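# Place three loose gears on furnace tray, small end up

## Task

Put each of the three loose gears onto an unoccupied spot on the furnace tray with its smaller end facing up, then release all of them.

## Robot and tools

Robot: two 6-joint arms, left_arm and right_arm, each with a parallel gripper. Joint order in every command and every result list: waist, shoulder, elbow, wrist pitch, wrist yaw, wrist roll. Elbow, wrist pitch and wrist yaw use signs opposite to the URDF, but the ranges below keep URDF signs. Stated ranges (rad): waist -2.880 to 2.880, shoulder 0.000 to 3.142, elbow 0.000 to 3.019 (so -3.019 to 0 in your numbers), wrist pitch -1.693 to 1.571 (so -1.571 to 1.693 in yours), wrist yaw -1.571 to 1.571, wrist roll -2.094 to 2.094. A real joint end may be up to 0.019 rad away from the stated one.

World frame: origin on the table top midway between the arms, +x out over the table, +z up, left_arm on the +y side. Arm names do not match image sides. The state line gives each gripper's end_effector_position (m) and end_effector_quat_wxyz. This point sits between the finger pads, about 1 cm behind the tips, and the printed value can be off, more so at long reach. Fingers point along the gripper's +z axis and close along its y axis.

execute_actions(actions): a list of actions. Each action is a list of up to 15 rows, and each row lasts one control step (1/30 s). If there are fewer than 15 rows, the last row repeats until 15 steps are done. A row has 14 numbers, each in [-1, 1], and both arms are always included: left_arm's 6 joint values and its opening, then right_arm's 6 joint values and its opening. Joint values are offsets, not poses. They are measured from the joint angles at the start of that action, not from the previous row. For the first action of a call, the start angles are the last ones reported. Scale for 1.0: waist 1.264 rad, shoulder 1.32, elbow 1.276, wrist pitch 1.83, wrist yaw 1.686, wrist roll 2.022. Opening is absolute: +1 fully open, -1 closed. An empty list just returns the state and images. If a joint would go more than 0.019 rad outward past its range end, that action is rejected for both arms. A malformed call, or a first action that fails this check, rejects the whole call. A joint pushed past its real end stops there, and the result then says "joint sent to its limit". If that line is missing, it does not prove the joint has room left.

move(target, speed, blocking): target is one 14-number row laid out as above. Its joint values are offsets from the "Joint positions" in the latest result that lists them. Opening values are sent at the start. All joints follow paths that finish together, so the hand moves on a curve. A move lasts 0.5 to 10 s and is cut off at 10 s. speed (rad/s, 0.01 to 2, default 0.5) is the top speed of the joint with the farthest to go. The move does not avoid obstacles or the other arm, and the far end of the arm moves fastest. Faster contact hits harder, and a target set beyond the contact presses harder. The result adds a "move:" line. It gives the ending (done, off_target, moving, held, fault), limits=held or limits=none, and each arm's joint farthest from its target. With blocking=false, the result comes after 0.5 s while the arm keeps moving. No new rows or moves are accepted until a result shows the move has ended: use wait or stop. wait(seconds 0 to 10) runs the scene while each arm holds its last command, and it returns early if a move ends. stop brakes a running move; it needs braking room, and the fingers keep going.

zoom_image(camera, region): camera is cam_high, cam_left_wrist or cam_right_wrist, all 504x504. region is [x0, y0, x1, y1] in image pixels from the top-left corner, at most 504 by 504. finished_scene(scene): ends the current scene (give its number) once the goal holds, and cannot be undone. Replying without a tool call also ends things.

Result lines: Joint positions and Joint velocities give one block per arm in joint order (rad, rad/s), then the finger gap (m; 0.094 when fully open). Joint targets shows what the joints are driven toward now, and it can drift. grip_measured is the measured opening on the command scale. "joint command not followed" means a clearance check changed some joint targets. FAULT lines mean an arm stopped. MOTOR HOT appears from 85 °C; at 100 °C an OVER-TEMPERATURE FAULT makes that arm go limp and fall. Holding a load heats motors, even while you think.

Motion limits: each step, a joint's target stays within a fixed lead of its measured angle. The leads are waist 0.264, shoulder 0.32, elbow 0.276, wrist pitch 0.33, wrist yaw 0.186, wrist roll 0.522 rad. Targets are also pulled back if they would put the gripper more than 70 mm from where it is. Large offsets therefore take several actions, and leftover motion should be sent again. With zero offsets an arm can sag. To hold it, first send offsets back to the wanted angles, then zeros, and push further if it still falls short.

Gripping: fingers go to where grip_measured would read your value, except near ±1. To hold a part, command about 0.03 below grip_measured; a smaller margin grips more lightly. Readings may be off by about 1 mm. Pad force is roughly 50 to 62 N, less on parts thinner than about 2 mm, with a brief spike on first touch.

Cameras: cam_high is fixed above the table near (0.735, -0.102, 1.217) and looks down. The two wrist cameras are fisheye and ride on their hands. Calibration values (K, distortion, T_world_to_cam) are provided but may be slightly off. Results list any cameras whose values changed.

Avoid: knocking or placing anything off the table, arms hitting or pressing each other, drops, slips, slams and hard pushes. Parts may get brief external tugs or pushes. The robot holds your last command while you compose a reply.

Each tool is called as a command line: name --argument value for each argument, lists and objects as JSON in quotes; but a table of rows of numbers goes row by row, as --pt "numbers of a row", without its own name.

## Session

execute_actions --actions '[]'

Scene clock: 0.00 s.
left_arm: end_effector_position=(+0.8474, +0.6343, +0.0912) grip_measured=+1.000 end_effector_quat_wxyz=(-0.497, +0.688, -0.467, -0.250) | right_arm: end_effector_position=(+0.3224, -0.3111, +0.1079) grip_measured=+1.000 end_effector_quat_wxyz=(-0.008, -0.089, +0.996, +0.002)
Joint names: [waist, shoulder, elbow, wrist pitch, wrist yaw, wrist roll]
Joint positions: left_arm=[ 0.193  2.678 -2.626  0.944  1.1   -1.452  0.094] | right_arm=[ 0.063  1.402 -0.965  1.151  0.003 -0.177  0.094]
Joint velocities: left_arm=[-0.005 -0.015 -0.007 -0.012 -0.007  0.007  0.   ] | right_arm=[-0.005 -0.005 -0.002  0.007 -0.022  0.051  0.   ]
Joint targets: left_arm=[0.193 2.675 -2.654 0.941 1.100 -1.452] | right_arm=[0.063 1.399 -0.991 1.150 0.003 -0.177]

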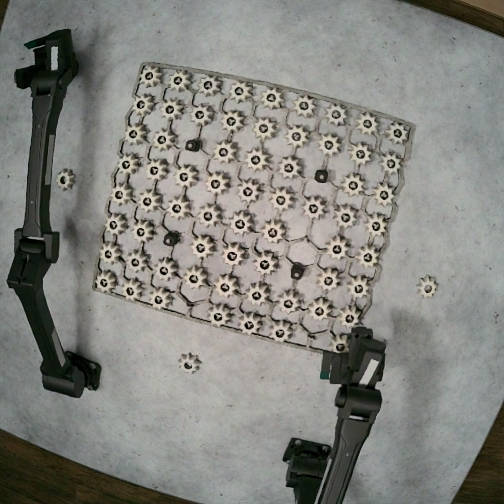

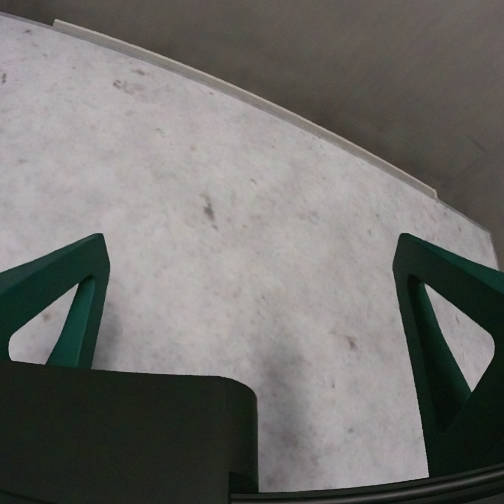

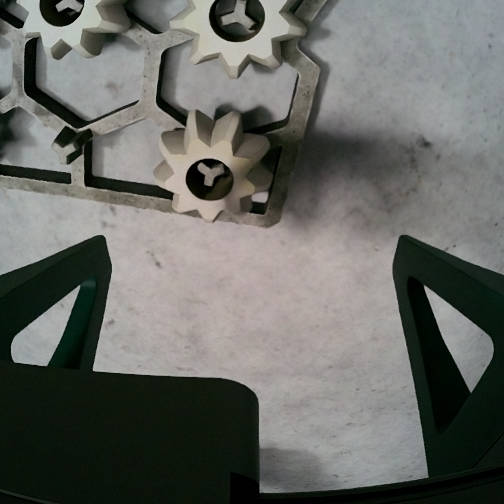

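zoom_image --camera "cam_high" --region '[80, 190, 300, 410]'

zoom_image --camera "cam_high" --region '[240, 150, 460, 370]'

zoom_image --camera "cam_high" --region '[30, 50, 250, 270]'

Region (80, 190, 300, 410) of cam_high's 504x504 image, scaled by 2.291, with more detail than that image has.

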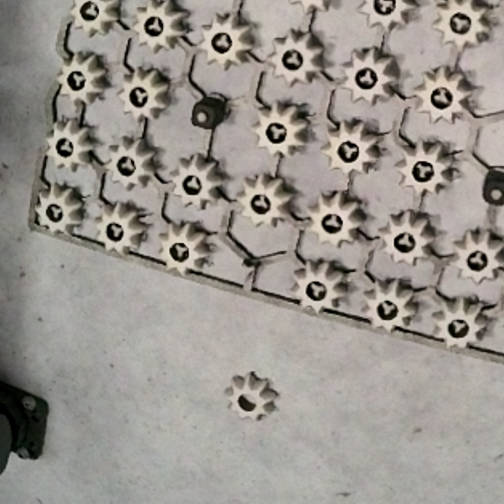

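Region (240, 150, 460, 370) of cam_high's 504x504 image, scaled by 2.291, with more detail than that image has.

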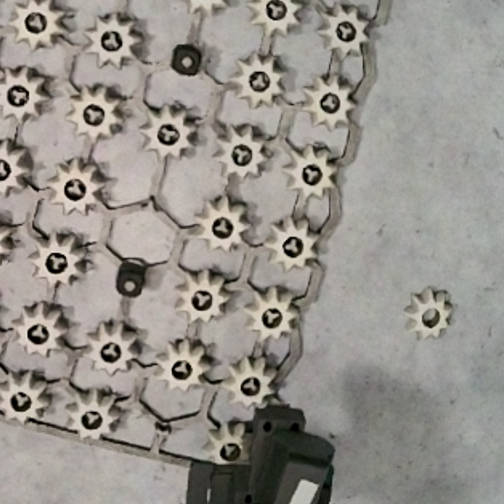

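Region (30, 50, 250, 270) of cam_high's 504x504 image, scaled by 2.291, with more detail than that image has.

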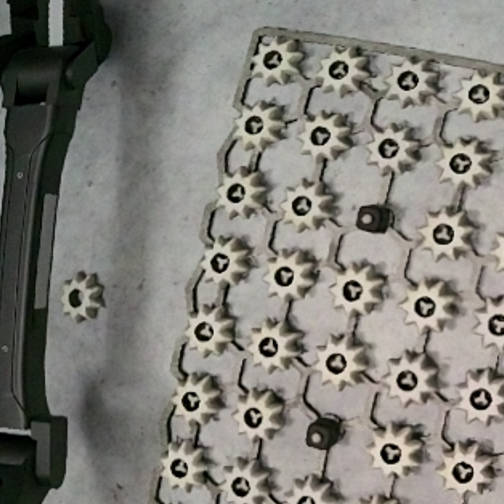

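zoom_image --camera "cam_high" --region '[150, 285, 240, 385]'

zoom_image --camera "cam_high" --region '[340, 230, 460, 350]'

zoom_image --camera "cam_high" --region '[40, 140, 150, 250]'

zoom_image --camera "cam_high" --region '[260, 210, 400, 370]'

Region (150, 285, 240, 385) of cam_high's 504x504 image, scaled by 5.040, with more detail than that image has; it fills the left 454 columns of this view, and the rest is white.

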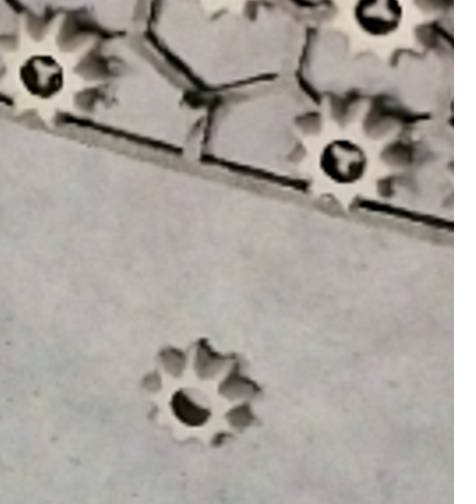

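Region (340, 230, 460, 350) of cam_high's 504x504 image, scaled by 4.200, with more detail than that image has.

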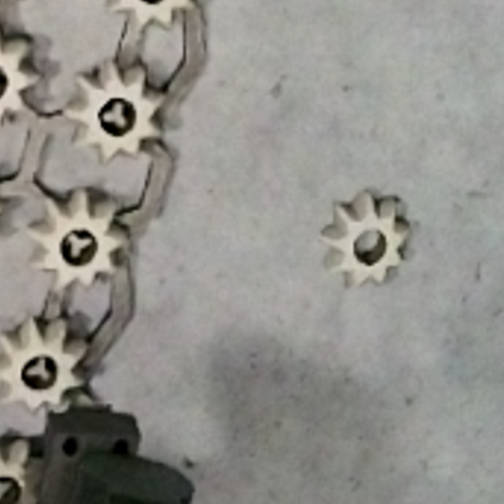

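Region (40, 140, 150, 250) of cam_high's 504x504 image, scaled by 4.582, with more detail than that image has.

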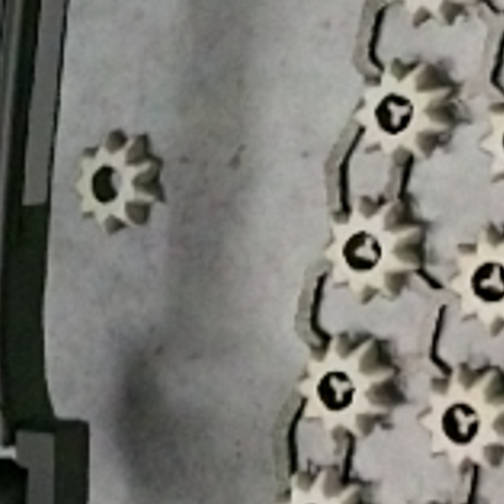

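Region (260, 210, 400, 370) of cam_high's 504x504 image, scaled by 3.150, with more detail than that image has; it fills the left 441 columns of this view, and the rest is white.

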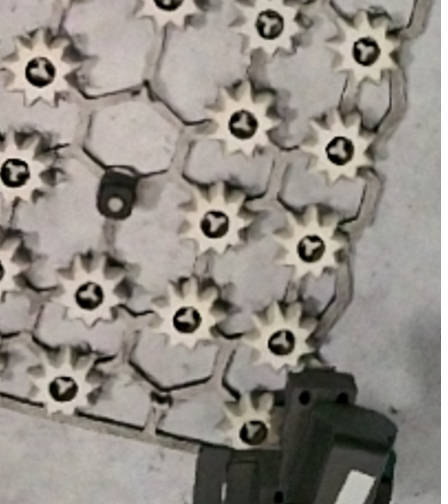

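move --target '[0.085,-0.703,0.992,0.129,-0.652,0.718,1, -0.237,0,0,0,0,0,1]' --speed 0.8

Scene clock: 9.40 s.
left_arm: end_effector_position=(+0.5190, +0.4831, +0.0907) grip_measured=+1.000 end_effector_quat_wxyz=(-0.006, -0.124, +0.992, +0.001) | right_arm: end_effector_position=(+0.3070, -0.4169, +0.1079) grip_measured=+1.000 end_effector_quat_wxyz=(-0.008, +0.057, +0.998, +0.004)
Joint names: [waist, shoulder, elbow, wrist pitch, wrist yaw, wrist roll]
Joint positions: left_arm=[ 0.289  1.769 -1.361  1.173  0.003 -0.012  0.094] | right_arm=[-0.229  1.402 -0.965  1.151  0.003 -0.177  0.094]
Joint velocities: left_arm=[-0.005 -0.005  0.002  0.012 -0.037  0.037  0.   ] | right_arm=[-0.005 -0.024  0.012 -0.002  0.022 -0.051  0.   ]
Joint targets: left_arm=[0.300 1.750 -1.360 1.181 0.001 0.000] | right_arm=[-0.236 1.402 -0.965 1.151 0.003 -0.177]
move: done; limits=none; left_arm: farthest joint: the shoulder, 0.019 radians from its target (0.928 radians at the start); right_arm: farthest joint: the waist, 0.008 radians from its target (0.300 radians at the start)
camera_calibration (this result's frames):
cam_left_wrist: T_world_to_cam=[[0.237071, -0.971477, 0.00537026, 0.340293], [-0.778716, -0.186721, 0.598946, 0.444435], [-0.58086, -0.146175, -0.800772, 0.570161], [0, 0, 0, 1]] pos_world=[0.596598, 0.496916, 0.188549]
cam_right_wrist: T_world_to_cam=[[-0.109401, -0.993863, -0.016364, -0.378503], [-0.801678, 0.0784886, 0.592581, 0.221681], [-0.58766, 0.0779473, -0.805345, 0.424299], [0, 0, 0, 1]] pos_world=[0.385652, -0.426653, 0.204149]

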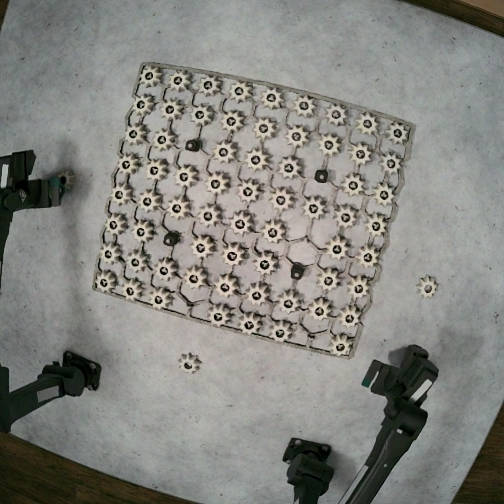

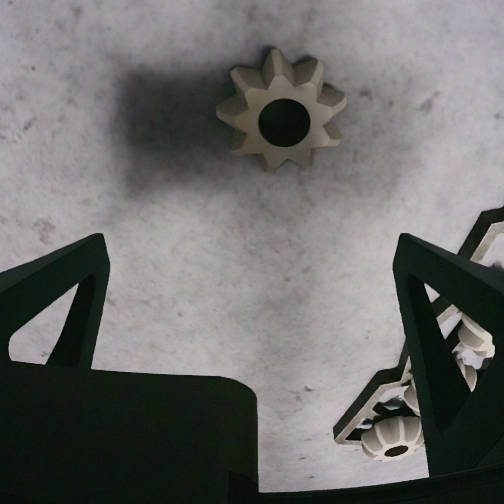

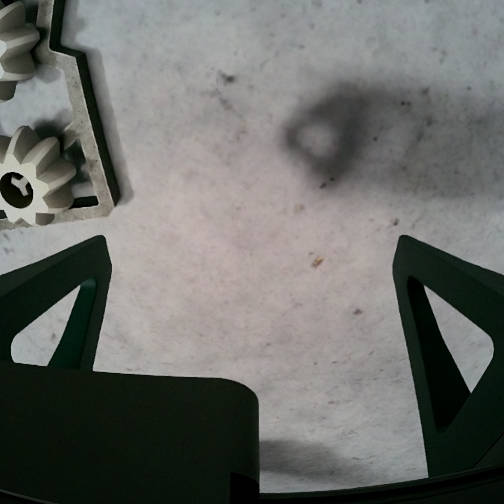

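move --target '[-0.027,0.042,-0.031,-0.025,0,0,1, 0.037,0.377,-0.458,0.038,0,0,1]' --speed 0.6

Scene clock: 14.30 s.
left_arm: end_effector_position=(+0.5277, +0.4731, +0.0755) grip_measured=+1.000 end_effector_quat_wxyz=(-0.005, -0.112, +0.994, +0.001) | right_arm: end_effector_position=(+0.4904, -0.4502, +0.0781) grip_measured=+1.000 end_effector_quat_wxyz=(-0.012, +0.038, +0.999, +0.004)
Joint names: [waist, shoulder, elbow, wrist pitch, wrist yaw, wrist roll]
Joint positions: left_arm=[ 0.266  1.8   -1.361  1.142  0.003 -0.012  0.094] | right_arm=[-0.191  1.891 -1.503  1.208  0.003 -0.177  0.094]
Joint velocities: left_arm=[-0.015 -0.015 -0.012 -0.012  0.007  0.037  0.   ] | right_arm=[-0.005  0.005 -0.007 -0.002  0.022  0.022  0.   ]
Joint targets: left_arm=[0.255 1.825 -1.400 1.127 0.003 -0.012] | right_arm=[-0.182 1.900 -1.550 1.220 0.003 -0.177]
move: off_target (left_arm, right_arm); limits=none; left_arm: farthest joint: the elbow, 0.040 radians from its target (0.040 radians at the start); right_arm: farthest joint: the elbow, 0.046 radians from its target (0.584 radians at the start)
camera_calibration (this result's frames):
cam_left_wrist: T_world_to_cam=[[0.214399, -0.976731, 0.00537696, 0.342965], [-0.783297, -0.168645, 0.598335, 0.452291], [-0.583506, -0.132494, -0.801228, 0.556604], [0, 0, 0, 1]] pos_world=[0.605528, 0.485008, 0.173501]
cam_right_wrist: T_world_to_cam=[[-0.0723299, -0.997218, -0.0180117, -0.411584], [-0.798767, 0.0471025, 0.599794, 0.372843], [-0.597277, 0.0577702, -0.799952, 0.505913], [0, 0, 0, 1]] pos_world=[0.570215, -0.457227, 0.173664]

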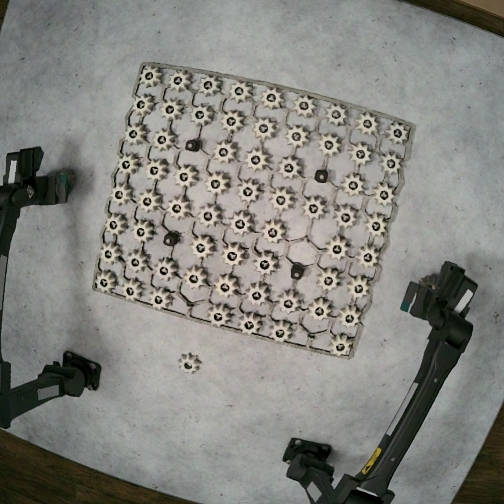

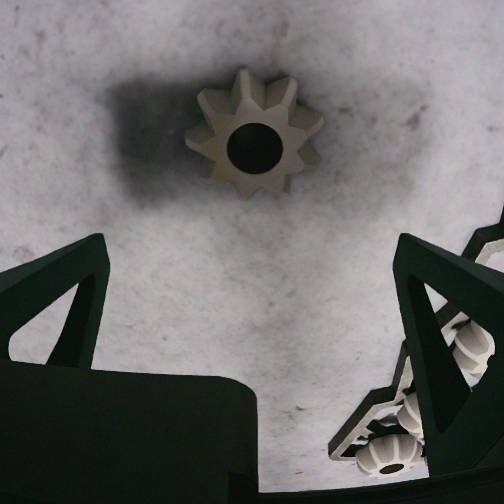

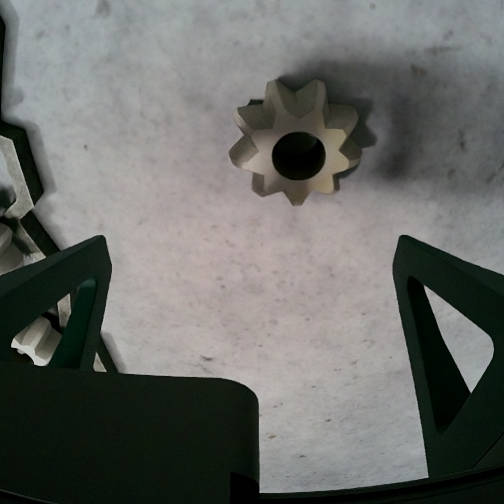

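zoom_image --camera "cam_right_wrist" --region '[200, 50, 400, 250]'

zoom_image --camera "cam_left_wrist" --region '[320, 280, 504, 500]'

Region (200, 50, 400, 250) of cam_right_wrist's 504x504 image, scaled by 2.520, with more detail than that image has.

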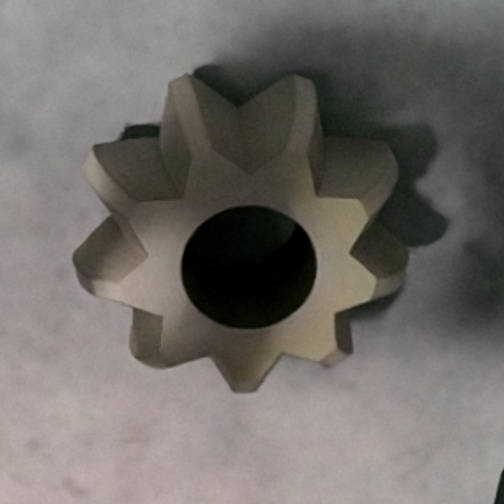

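Region (320, 280, 504, 500) of cam_left_wrist's 504x504 image, scaled by 2.291, with more detail than that image has; it fills the left 422 columns of this view, and the rest is white.

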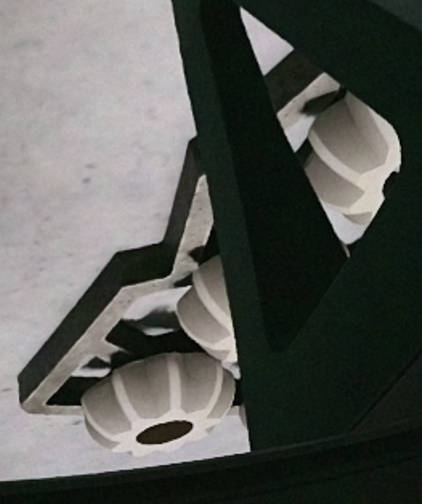

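move --target '[0,0.070,0.006,-0.054,0,0,1, -0.027,0.058,0.006,-0.061,0,0,1]' --speed 0.3

Scene clock: 20.97 s.
left_arm: end_effector_position=(+0.5379, +0.4753, +0.0325) grip_measured=+1.000 end_effector_quat_wxyz=(-0.007, -0.112, +0.994, +0.001) | right_arm: end_effector_position=(+0.4984, -0.4692, +0.0363) grip_measured=+1.000 end_effector_quat_wxyz=(-0.005, +0.053, +0.999, +0.003)
Joint names: [waist, shoulder, elbow, wrist pitch, wrist yaw, wrist roll]
Joint positions: left_arm=[ 0.266  1.878 -1.35   1.057  0.003 -0.012  0.094] | right_arm=[-0.22   1.958 -1.487  1.11   0.003 -0.177  0.094]
Joint velocities: left_arm=[ 0.005  0.005  0.002 -0.007 -0.051 -0.051  0.   ] | right_arm=[-0.015 -0.005  0.022  0.012 -0.022  0.022  0.   ]
Joint targets: left_arm=[0.266 1.892 -1.353 1.043 0.003 -0.012] | right_arm=[-0.225 1.968 -1.496 1.097 0.003 -0.177]
move: done; limits=none; left_arm: farthest joint: the shoulder, 0.014 radians from its target (0.092 radians at the start); right_arm: farthest joint: the wrist pitch, 0.014 radians from its target (0.112 radians at the start)
camera_calibration (this result's frames):
cam_left_wrist: T_world_to_cam=[[0.214419, -0.976727, 0.00536441, 0.34315], [-0.78106, -0.168162, 0.601388, 0.484836], [-0.58649, -0.133139, -0.798939, 0.530212], [0, 0, 0, 1]] pos_world=[0.616072, 0.487287, 0.130192]
cam_right_wrist: T_world_to_cam=[[-0.100963, -0.994773, -0.0152648, -0.415389], [-0.805768, 0.0727613, 0.587745, 0.421165], [-0.583562, 0.0716404, -0.808903, 0.478313], [0, 0, 0, 1]] pos_world=[0.576547, -0.478129, 0.13303]

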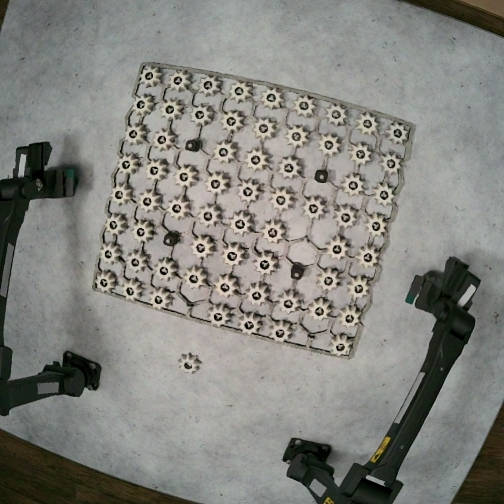

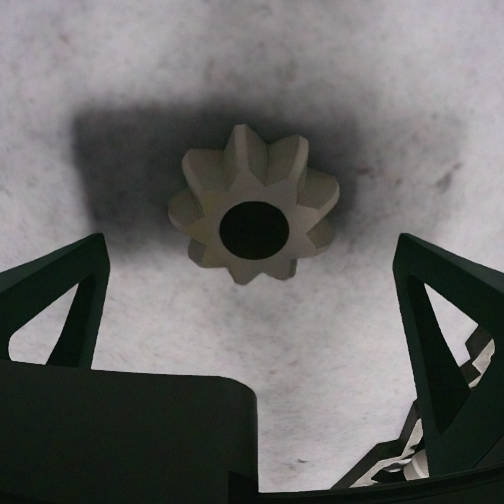

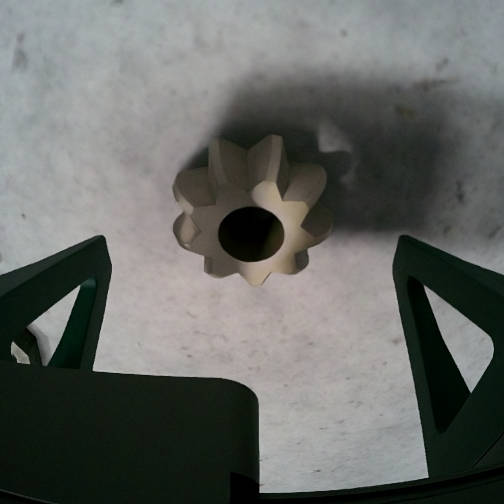

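move --target '[0,0.027,0.011,-0.0366,0,0,1, 0,0.027,0.0067,-0.0366,0,0,1]' --speed 0.2

Scene clock: 23.83 s.
left_arm: end_effector_position=(+0.5444, +0.4767, +0.0240) grip_measured=+1.000 end_effector_quat_wxyz=(+0.008, -0.112, +0.994, +0.002) | right_arm: end_effector_position=(+0.5041, -0.4708, +0.0227) grip_measured=+1.000 end_effector_quat_wxyz=(+0.007, +0.053, +0.999, +0.000)
Joint names: [waist, shoulder, elbow, wrist pitch, wrist yaw, wrist roll]
Joint positions: left_arm=[ 0.266  1.887 -1.338  1.004  0.003 -0.012  0.094] | right_arm=[-0.22   1.975 -1.474  1.057  0.003 -0.177  0.094]
Joint velocities: left_arm=[-0.015 -0.015  0.017  0.002 -0.022 -0.037  0.   ] | right_arm=[-0.015  0.005  0.012 -0.012  0.037  0.007  0.   ]
Joint targets: left_arm=[0.266 1.914 -1.336 0.990 0.003 -0.012] | right_arm=[-0.220 1.994 -1.479 1.043 0.003 -0.177]
move: off_target (left_arm); limits=none; left_arm: farthest joint: the shoulder, 0.026 radians from its target (0.035 radians at the start); right_arm: farthest joint: the shoulder, 0.019 radians from its target (0.035 radians at the start)
camera_calibration (this result's frames):
cam_left_wrist: T_world_to_cam=[[0.214253, -0.976763, 0.00546502, 0.343279], [-0.799063, -0.172051, 0.576105, 0.507571], [-0.561778, -0.127799, -0.817357, 0.511863], [0, 0, 0, 1]] pos_world=[0.619586, 0.488046, 0.124084]
cam_right_wrist: T_world_to_cam=[[-0.100665, -0.99486, -0.0110004, -0.416953], [-0.818904, 0.0765714, 0.568799, 0.442688], [-0.565033, 0.0662663, -0.822403, 0.459232], [0, 0, 0, 1]] pos_world=[0.580028, -0.479138, 0.121286]

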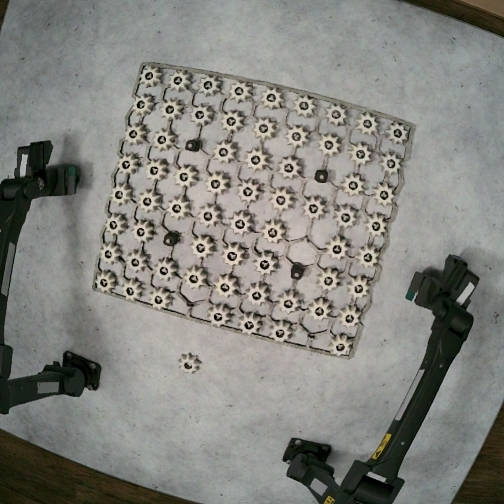

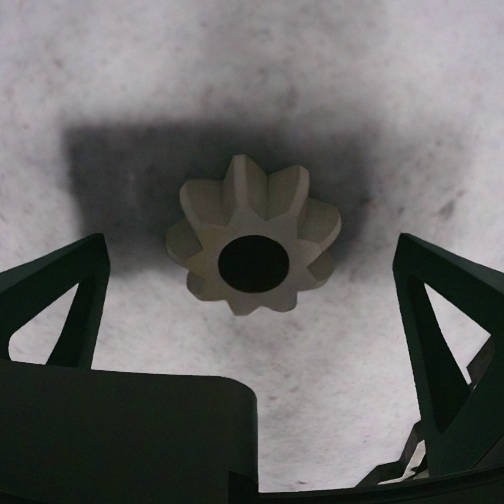

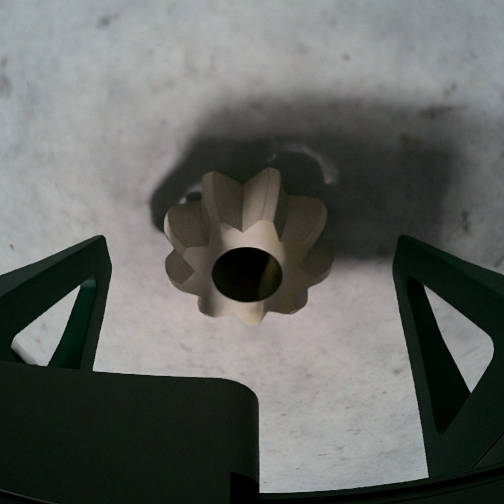

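move --target '[0,0.035,0.0016,-0.0077,0,0,1, 0,0.0265,-0.004,-0.0077,0,0,1]' --speed 0.1

Scene clock: 25.23 s.
left_arm: end_effector_position=(+0.5419, +0.4761, +0.0123) grip_measured=+1.000 end_effector_quat_wxyz=(-0.003, -0.112, +0.994, +0.001) | right_arm: end_effector_position=(+0.5022, -0.4703, +0.0133) grip_measured=+1.000 end_effector_quat_wxyz=(-0.002, +0.053, +0.999, +0.002)
Joint names: [waist, shoulder, elbow, wrist pitch, wrist yaw, wrist roll]
Joint positions: left_arm=[ 0.266  1.91  -1.338  1.004  0.003 -0.012  0.094] | right_arm=[-0.22   1.992 -1.474  1.057  0.003 -0.177  0.094]
Joint velocities: left_arm=[-0.005  0.005 -0.017  0.007  0.022 -0.022  0.   ] | right_arm=[-0.015 -0.015  0.012 -0.007 -0.051  0.007  0.   ]
Joint targets: left_arm=[0.266 1.934 -1.336 0.990 0.003 -0.012] | right_arm=[-0.220 2.010 -1.479 1.043 0.003 -0.177]
move: off_target (left_arm); limits=none; left_arm: farthest joint: the shoulder, 0.023 radians from its target (0.046 radians at the start); right_arm: farthest joint: the shoulder, 0.018 radians from its target (0.035 radians at the start)
camera_calibration (this result's frames):
cam_left_wrist: T_world_to_cam=[[0.214375, -0.976737, 0.00539192, 0.343273], [-0.785966, -0.169222, 0.594661, 0.503535], [-0.579915, -0.131718, -0.803958, 0.512349], [0, 0, 0, 1]] pos_world=[0.619291, 0.487982, 0.110623]
cam_right_wrist: T_world_to_cam=[[-0.100872, -0.9948, -0.0140963, -0.416534], [-0.809413, 0.0738184, 0.582582, 0.440239], [-0.578512, 0.0701757, -0.81265, 0.458881], [0, 0, 0, 1]] pos_world=[0.579786, -0.479068, 0.110563]

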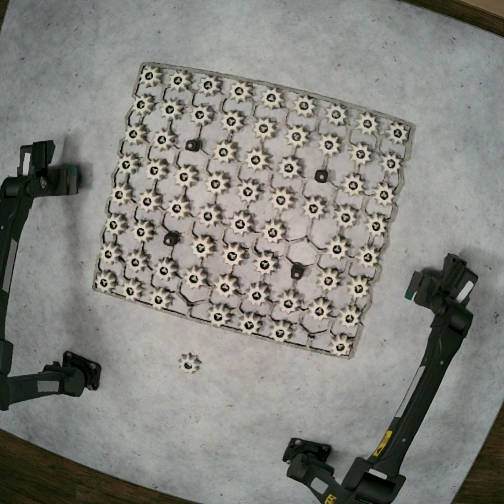

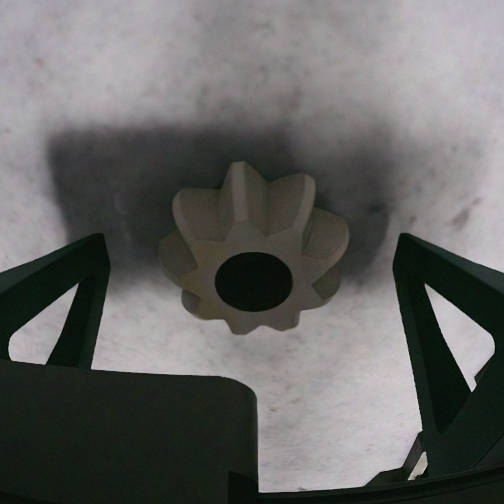

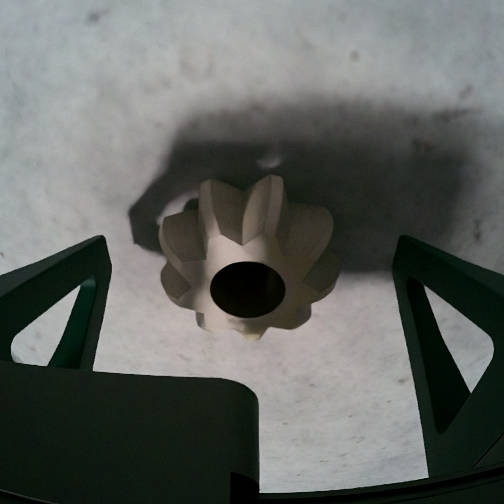

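execute_actions --actions '[[[0,0.012,0.0016,-0.0077,0,0,0.7, 0,0.010,-0.004,-0.0077,0,0,0.7],[0,0.012,0.0016,-0.0077,0,0,0.4, 0,0.010,-0.004,-0.0077,0,0,0.4],[0,0.012,0.0016,-0.0077,0,0,0.3, 0,0.010,-0.004,-0.0077,0,0,0.3]],[[0,0.012,0,-0.007,0,0,0.2, 0,0.010,-0.004,-0.007,0,0,0.2]]]'

Scene clock: 26.93 s.
left_arm: end_effector_position=(+0.5419, +0.4762, +0.0123) grip_measured=+0.207 end_effector_quat_wxyz=(-0.003, -0.112, +0.994, +0.001) | right_arm: end_effector_position=(+0.5022, -0.4703, +0.0133) grip_measured=+0.202 end_effector_quat_wxyz=(-0.002, +0.053, +0.999, +0.002)
Joint names: [waist, shoulder, elbow, wrist pitch, wrist yaw, wrist roll]
Joint positions: left_arm=[ 0.266  1.91  -1.338  1.004  0.003 -0.012  0.057] | right_arm=[-0.22   1.992 -1.474  1.057  0.003 -0.177  0.056]
Joint velocities: left_arm=[-0.015  0.015  0.007 -0.012 -0.022 -0.007 -0.   ] | right_arm=[-0.005  0.005  0.007  0.007  0.022 -0.066 -0.   ]
Joint targets: left_arm=[0.266 1.926 -1.338 0.992 0.003 -0.012] | right_arm=[-0.220 2.005 -1.479 1.044 0.003 -0.177]
camera_calibration (this result's frames):
cam_left_wrist: T_world_to_cam=[[0.214373, -0.976739, 0.00501046, 0.343345], [-0.785918, -0.169442, 0.594662, 0.503614], [-0.57998, -0.131417, -0.803961, 0.512241], [0, 0, 0, 1]] pos_world=[0.619285, 0.488009, 0.110622]
cam_right_wrist: T_world_to_cam=[[-0.100872, -0.9948, -0.0140963, -0.416534], [-0.809413, 0.0738184, 0.582582, 0.440239], [-0.578512, 0.0701757, -0.81265, 0.458881], [0, 0, 0, 1]] pos_world=[0.579786, -0.479068, 0.110563]

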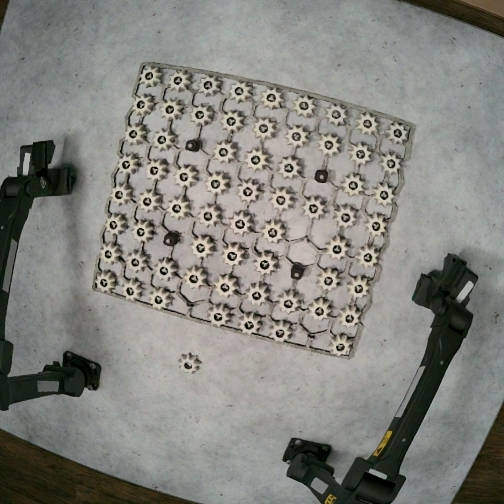

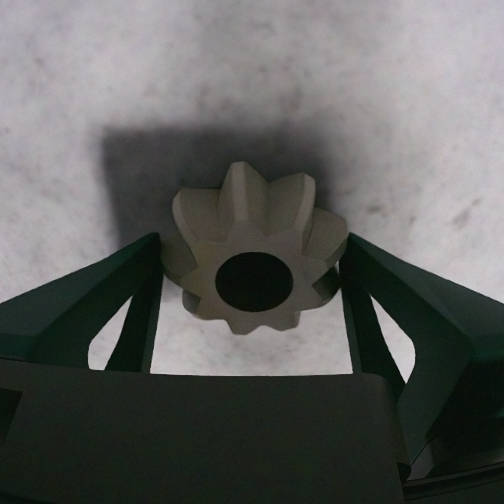

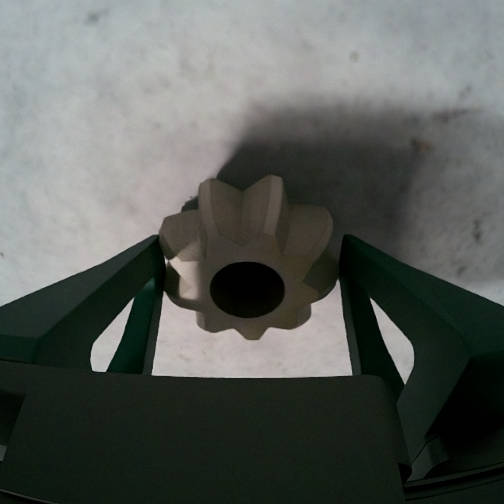

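execute_actions --actions '[[[0,0.012,0,-0.007,0,0,0.16, 0,0.010,-0.004,-0.007,0,0,0.16],[0,0.012,0,-0.007,0,0,0.16, 0,0.010,-0.004,-0.007,0,0,0.16],[0,0.012,0,-0.007,0,0,0.16, 0,0.010,-0.004,-0.007,0,0,0.16],[0,0.012,0,-0.007,0,0,0.16, 0,0.010,-0.004,-0.007,0,0,0.16],[0,0.012,0,-0.007,0,0,0.16, 0,0.010,-0.004,-0.007,0,0,0.16],[0,0.012,0,-0.007,0,0,0.12, 0,0.010,-0.004,-0.007,0,0,0.12]]]'

Scene clock: 27.73 s.
left_arm: end_effector_position=(+0.5420, +0.4762, +0.0123) grip_measured=+0.180 end_effector_quat_wxyz=(-0.003, -0.112, +0.994, +0.001) | right_arm: end_effector_position=(+0.5023, -0.4703, +0.0133) grip_measured=+0.147 end_effector_quat_wxyz=(-0.001, +0.053, +0.999, +0.002)
Joint names: [waist, shoulder, elbow, wrist pitch, wrist yaw, wrist roll]
Joint positions: left_arm=[ 0.266  1.91  -1.338  1.004  0.003 -0.012  0.055] | right_arm=[-0.22   1.992 -1.474  1.057  0.003 -0.177  0.054]
Joint velocities: left_arm=[-0.005 -0.005  0.012  0.012  0.066 -0.022 -0.   ] | right_arm=[-0.005 -0.015 -0.007 -0.002  0.081 -0.007 -0.001]
Joint targets: left_arm=[0.266 1.926 -1.338 0.991 0.003 -0.012] | right_arm=[-0.220 2.005 -1.479 1.044 0.003 -0.177]
camera_calibration (this result's frames):
cam_left_wrist: T_world_to_cam=[[0.214371, -0.976739, 0.0050117, 0.343346], [-0.78614, -0.16949, 0.594355, 0.503836], [-0.57968, -0.131353, -0.804187, 0.512106], [0, 0, 0, 1]] pos_world=[0.61934, 0.488021, 0.110651]
cam_right_wrist: T_world_to_cam=[[-0.100867, -0.994801, -0.0140275, -0.416556], [-0.809626, 0.0738803, 0.582278, 0.440454], [-0.578214, 0.0700894, -0.812869, 0.458747], [0, 0, 0, 1]] pos_world=[0.579841, -0.479084, 0.110592]

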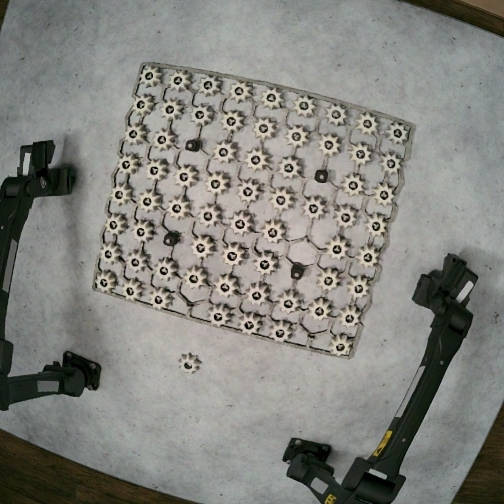

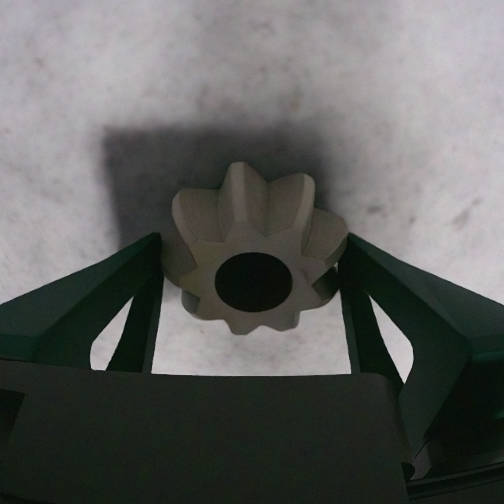

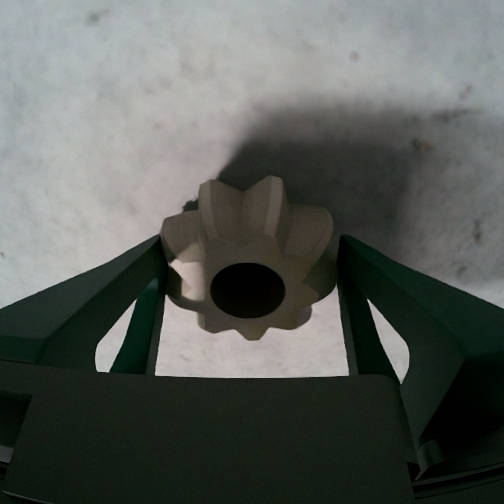

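execute_actions --actions '[[[0,0.012,0,-0.007,0,0,0.145, 0,0.010,-0.004,-0.007,0,0,0.11]]]'

Scene clock: 28.40 s.
left_arm: end_effector_position=(+0.5420, +0.4762, +0.0123) grip_measured=+0.180 end_effector_quat_wxyz=(-0.003, -0.112, +0.994, +0.001) | right_arm: end_effector_position=(+0.5023, -0.4703, +0.0133) grip_measured=+0.147 end_effector_quat_wxyz=(-0.001, +0.053, +0.999, +0.002)
Joint names: [waist, shoulder, elbow, wrist pitch, wrist yaw, wrist roll]
Joint positions: left_arm=[ 0.266  1.91  -1.338  1.004  0.003 -0.012  0.055] | right_arm=[-0.22   1.992 -1.474  1.057  0.003 -0.177  0.054]
Joint velocities: left_arm=[ 0.005  0.005  0.002  0.017  0.022 -0.007 -0.   ] | right_arm=[ 0.005 -0.005  0.002  0.012 -0.022  0.007 -0.001]
Joint targets: left_arm=[0.266 1.926 -1.338 0.991 0.003 -0.012] | right_arm=[-0.220 2.005 -1.479 1.044 0.003 -0.177]
camera_calibration (this result's frames):
cam_left_wrist: T_world_to_cam=[[0.214371, -0.976739, 0.0050117, 0.343346], [-0.78614, -0.16949, 0.594355, 0.503836], [-0.57968, -0.131353, -0.804187, 0.512106], [0, 0, 0, 1]] pos_world=[0.61934, 0.488021, 0.110651]
cam_right_wrist: T_world_to_cam=[[-0.100867, -0.994801, -0.0140275, -0.416556], [-0.809626, 0.0738803, 0.582278, 0.440454], [-0.578214, 0.0700894, -0.812869, 0.458747], [0, 0, 0, 1]] pos_world=[0.579841, -0.479084, 0.110592]

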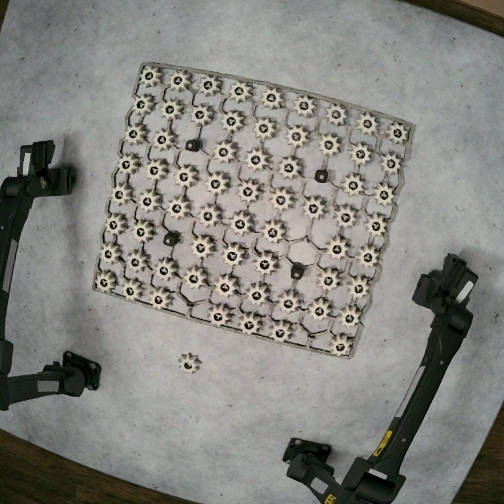

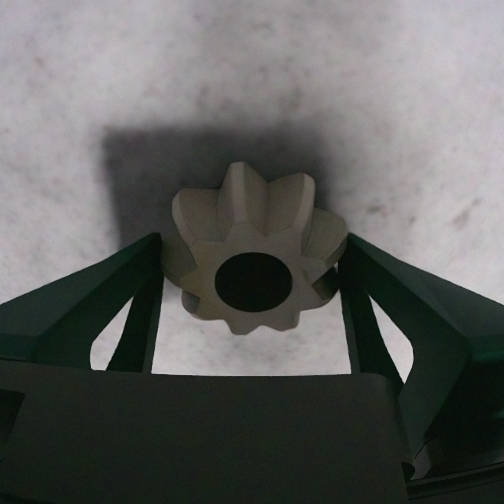

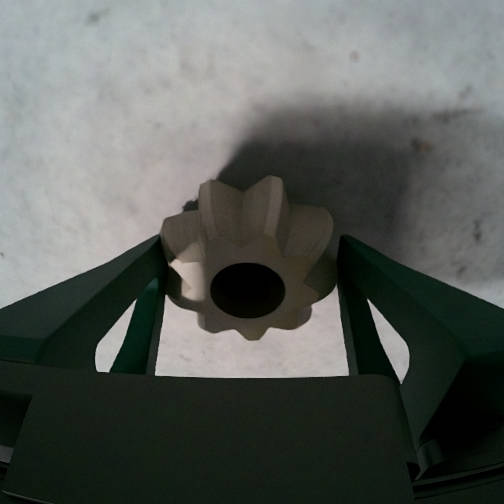

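execute_actions --actions '[[[0,-0.005,-0.01,0,0,0,0.145, 0,-0.005,-0.01,0,0,0,0.11],[0,-0.01,-0.015,0,0,0,0.145, 0,-0.01,-0.015,0,0,0,0.11],[0,-0.015,-0.02,0,0,0,0.145, 0,-0.015,-0.02,0,0,0,0.11],[0,-0.02,-0.025,0,0,0,0.145, 0,-0.02,-0.025,0,0,0,0.11],[0,-0.025,-0.03,0,0,0,0.145, 0,-0.025,-0.03,0,0,0,0.11],[0,-0.03,-0.03,0,0,0,0.145, 0,-0.03,-0.03,0,0,0,0.11],[0,-0.034,-0.033,0,0,0,0.145, 0,-0.034,-0.033,0,0,0,0.11]]]'

Scene clock: 31.20 s.
left_arm: end_effector_position=(+0.5420, +0.4762, +0.0125) grip_measured=+0.180 end_effector_quat_wxyz=(-0.003, -0.112, +0.994, +0.001) | right_arm: end_effector_position=(+0.5024, -0.4703, +0.0140) grip_measured=+0.147 end_effector_quat_wxyz=(-0.001, +0.053, +0.999, +0.002)
Joint names: [waist, shoulder, elbow, wrist pitch, wrist yaw, wrist roll]
Joint positions: left_arm=[ 0.266  1.91  -1.338  1.004  0.003 -0.012  0.055] | right_arm=[-0.22   1.991 -1.474  1.057  0.003 -0.177  0.054]
Joint velocities: left_arm=[ 0.015 -0.005  0.017 -0.017 -0.022 -0.095  0.001] | right_arm=[-0.005 -0.005  0.027  0.007  0.022  0.037  0.001]
Joint targets: left_arm=[0.266 1.865 -1.380 1.004 0.003 -0.012] | right_arm=[-0.220 1.947 -1.516 1.057 0.003 -0.177]
camera_calibration (this result's frames):
cam_left_wrist: T_world_to_cam=[[0.214369, -0.97674, 0.00501294, 0.343346], [-0.786361, -0.169537, 0.594048, 0.503904], [-0.57938, -0.131288, -0.804414, 0.512099], [0, 0, 0, 1]] pos_world=[0.619347, 0.488023, 0.110875]
cam_right_wrist: T_world_to_cam=[[-0.100851, -0.994806, -0.0138213, -0.416584], [-0.810266, 0.0740658, 0.581364, 0.440617], [-0.57732, 0.0698301, -0.813526, 0.458772], [0, 0, 0, 1]] pos_world=[0.579862, -0.47909, 0.111306]

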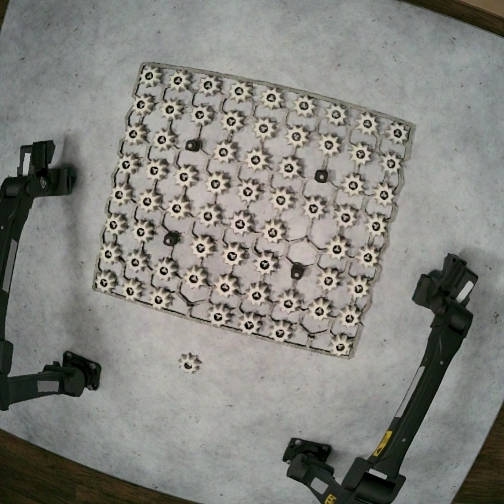

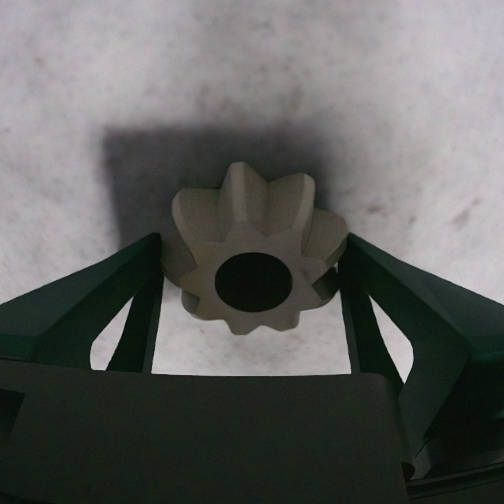

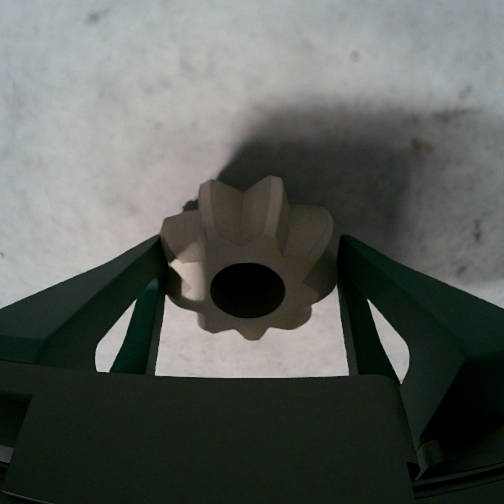

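execute_actions --actions '[[[0,-0.034,-0.033,0,0,0,0.145, 0,-0.034,-0.033,0,0,0,0.11],[0,-0.038,-0.034,0,0,0,0.145, 0,-0.038,-0.034,0,0,0,0.11],[0,-0.042,-0.035,0,0,0,0.145, 0,-0.042,-0.035,0,0,0,0.11],[0,-0.046,-0.036,0,0,0,0.145, 0,-0.046,-0.036,0,0,0,0.11],[0,-0.05,-0.037,0,0,0,0.145, 0,-0.05,-0.037,0,0,0,0.11],[0,-0.054,-0.038,0,0,0,0.145, 0,-0.054,-0.038,0,0,0,0.11],[0,-0.058,-0.039,0,0,0,0.145, 0,-0.058,-0.039,0,0,0,0.11],[0,-0.062,-0.04,0,0,0,0.145, 0,-0.062,-0.04,0,0,0,0.11]]]'

Scene clock: 32.37 s.
left_arm: end_effector_position=(+0.5460, +0.4771, +0.0320) grip_measured=+0.180 end_effector_quat_wxyz=(+0.016, -0.112, +0.994, +0.003) | right_arm: end_effector_position=(+0.5064, -0.4715, +0.0351) grip_measured=+0.147 end_effector_quat_wxyz=(+0.018, +0.053, +0.998, -0.002)
Joint names: [waist, shoulder, elbow, wrist pitch, wrist yaw, wrist roll]
Joint positions: left_arm=[ 0.266  1.872 -1.338  1.004  0.003 -0.012  0.055] | right_arm=[-0.22   1.952 -1.474  1.057  0.003 -0.177  0.054]
Joint velocities: left_arm=[-0.005 -0.044  0.002  0.007  0.081 -0.007 -0.   ] | right_arm=[-0.015 -0.063  0.017  0.007  0.022 -0.037 -0.   ]
Joint targets: left_arm=[0.266 1.828 -1.389 1.004 0.003 -0.012] | right_arm=[-0.220 1.909 -1.525 1.057 0.003 -0.177]
camera_calibration (this result's frames):
cam_left_wrist: T_world_to_cam=[[0.21418, -0.976781, 0.00513323, 0.343354], [-0.807934, -0.174199, 0.562936, 0.510624], [-0.548971, -0.124717, -0.826484, 0.511233], [0, 0, 0, 1]] pos_world=[0.619663, 0.488091, 0.133315]
cam_right_wrist: T_world_to_cam=[[-0.100468, -0.994917, -0.0068676, -0.417518], [-0.831204, 0.0801388, 0.550162, 0.446124], [-0.546815, 0.0609823, -0.83503, 0.459492], [0, 0, 0, 1]] pos_world=[0.580129, -0.479168, 0.135381]

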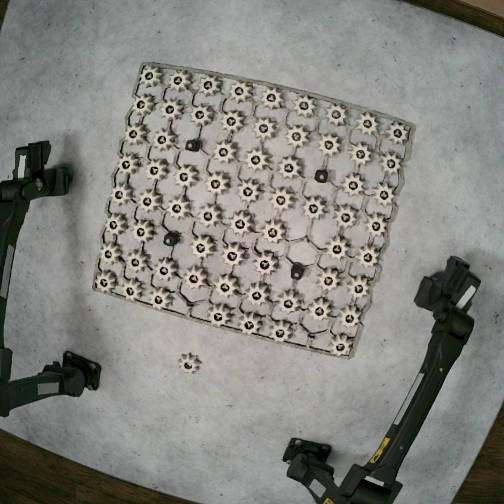

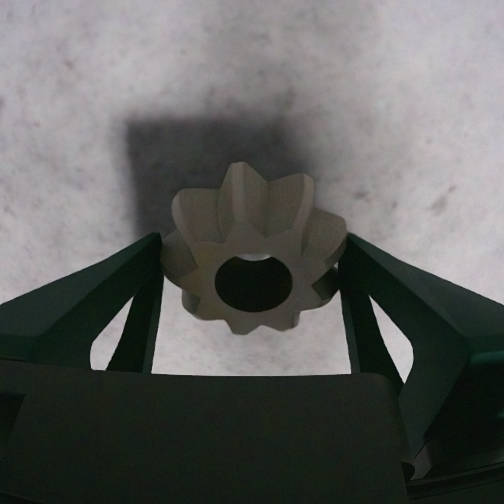

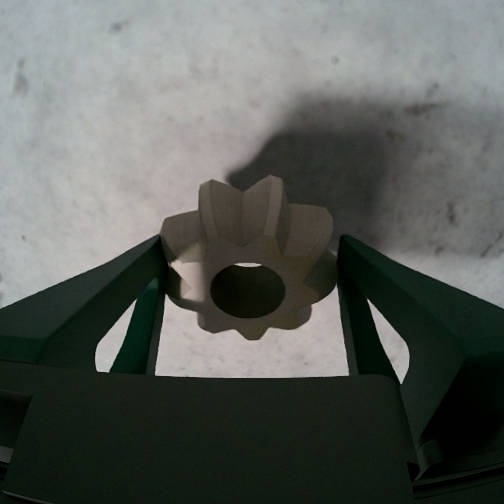

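move --target '[0,-0.344,0.194,0.114,0,0,0.145, 0,-0.006,-0.253,0.174,0,0,0.11]' --speed 0.6

Scene clock: 34.73 s.
left_arm: end_effector_position=(+0.4123, +0.4482, +0.1358) grip_measured=+0.180 end_effector_quat_wxyz=(+0.004, -0.112, +0.994, +0.002) | right_arm: end_effector_position=(+0.5296, -0.4782, +0.1290) grip_measured=+0.147 end_effector_quat_wxyz=(-0.003, +0.053, +0.999, +0.002)
Joint names: [waist, shoulder, elbow, wrist pitch, wrist yaw, wrist roll]
Joint positions: left_arm=[ 0.266  1.438 -1.082  1.206  0.003 -0.012  0.055] | right_arm=[-0.22   1.955 -1.74   1.363  0.003 -0.177  0.054]
Joint velocities: left_arm=[-0.005 -0.005 -0.002 -0.002  0.022  0.007 -0.001] | right_arm=[-0.015 -0.015  0.017  0.002  0.051 -0.022 -0.001]
Joint targets: left_arm=[0.266 1.418 -1.091 1.213 0.003 -0.012] | right_arm=[-0.220 1.945 -1.797 1.375 0.003 -0.177]
move: off_target (right_arm); limits=none; left_arm: farthest joint: the shoulder, 0.020 radians from its target (0.453 radians at the start); right_arm: farthest joint: the elbow, 0.057 radians from its target (0.323 radians at the start)
camera_calibration (this result's frames):
cam_left_wrist: T_world_to_cam=[[0.214302, -0.976754, 0.0050571, 0.343188], [-0.794261, -0.171244, 0.582945, 0.329429], [-0.568528, -0.128943, -0.812496, 0.528062], [0, 0, 0, 1]] pos_world=[0.488325, 0.459713, 0.235274]
cam_right_wrist: T_world_to_cam=[[-0.100914, -0.994787, -0.0146463, -0.419951], [-0.807702, 0.0733221, 0.585015, 0.394196], [-0.580891, 0.0708658, -0.810891, 0.570638], [0, 0, 0, 1]] pos_world=[0.607493, -0.487104, 0.225964]

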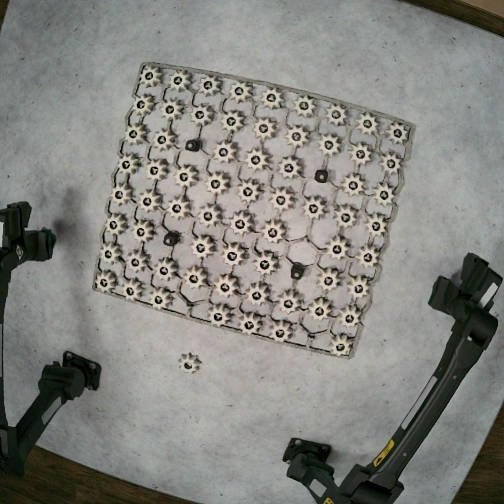

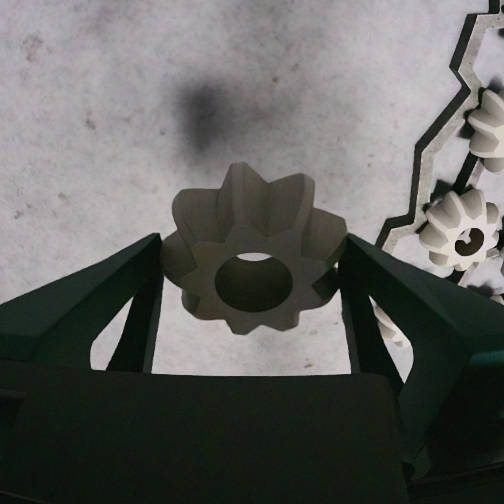

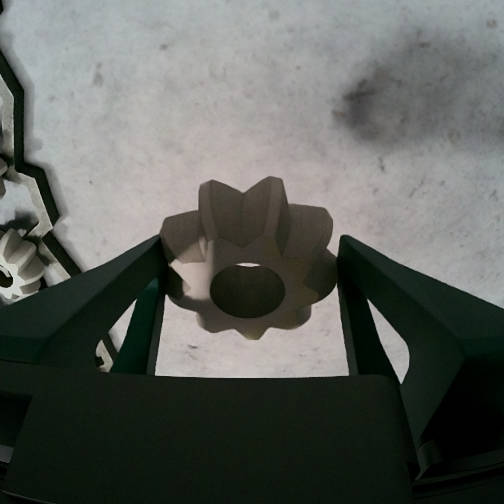

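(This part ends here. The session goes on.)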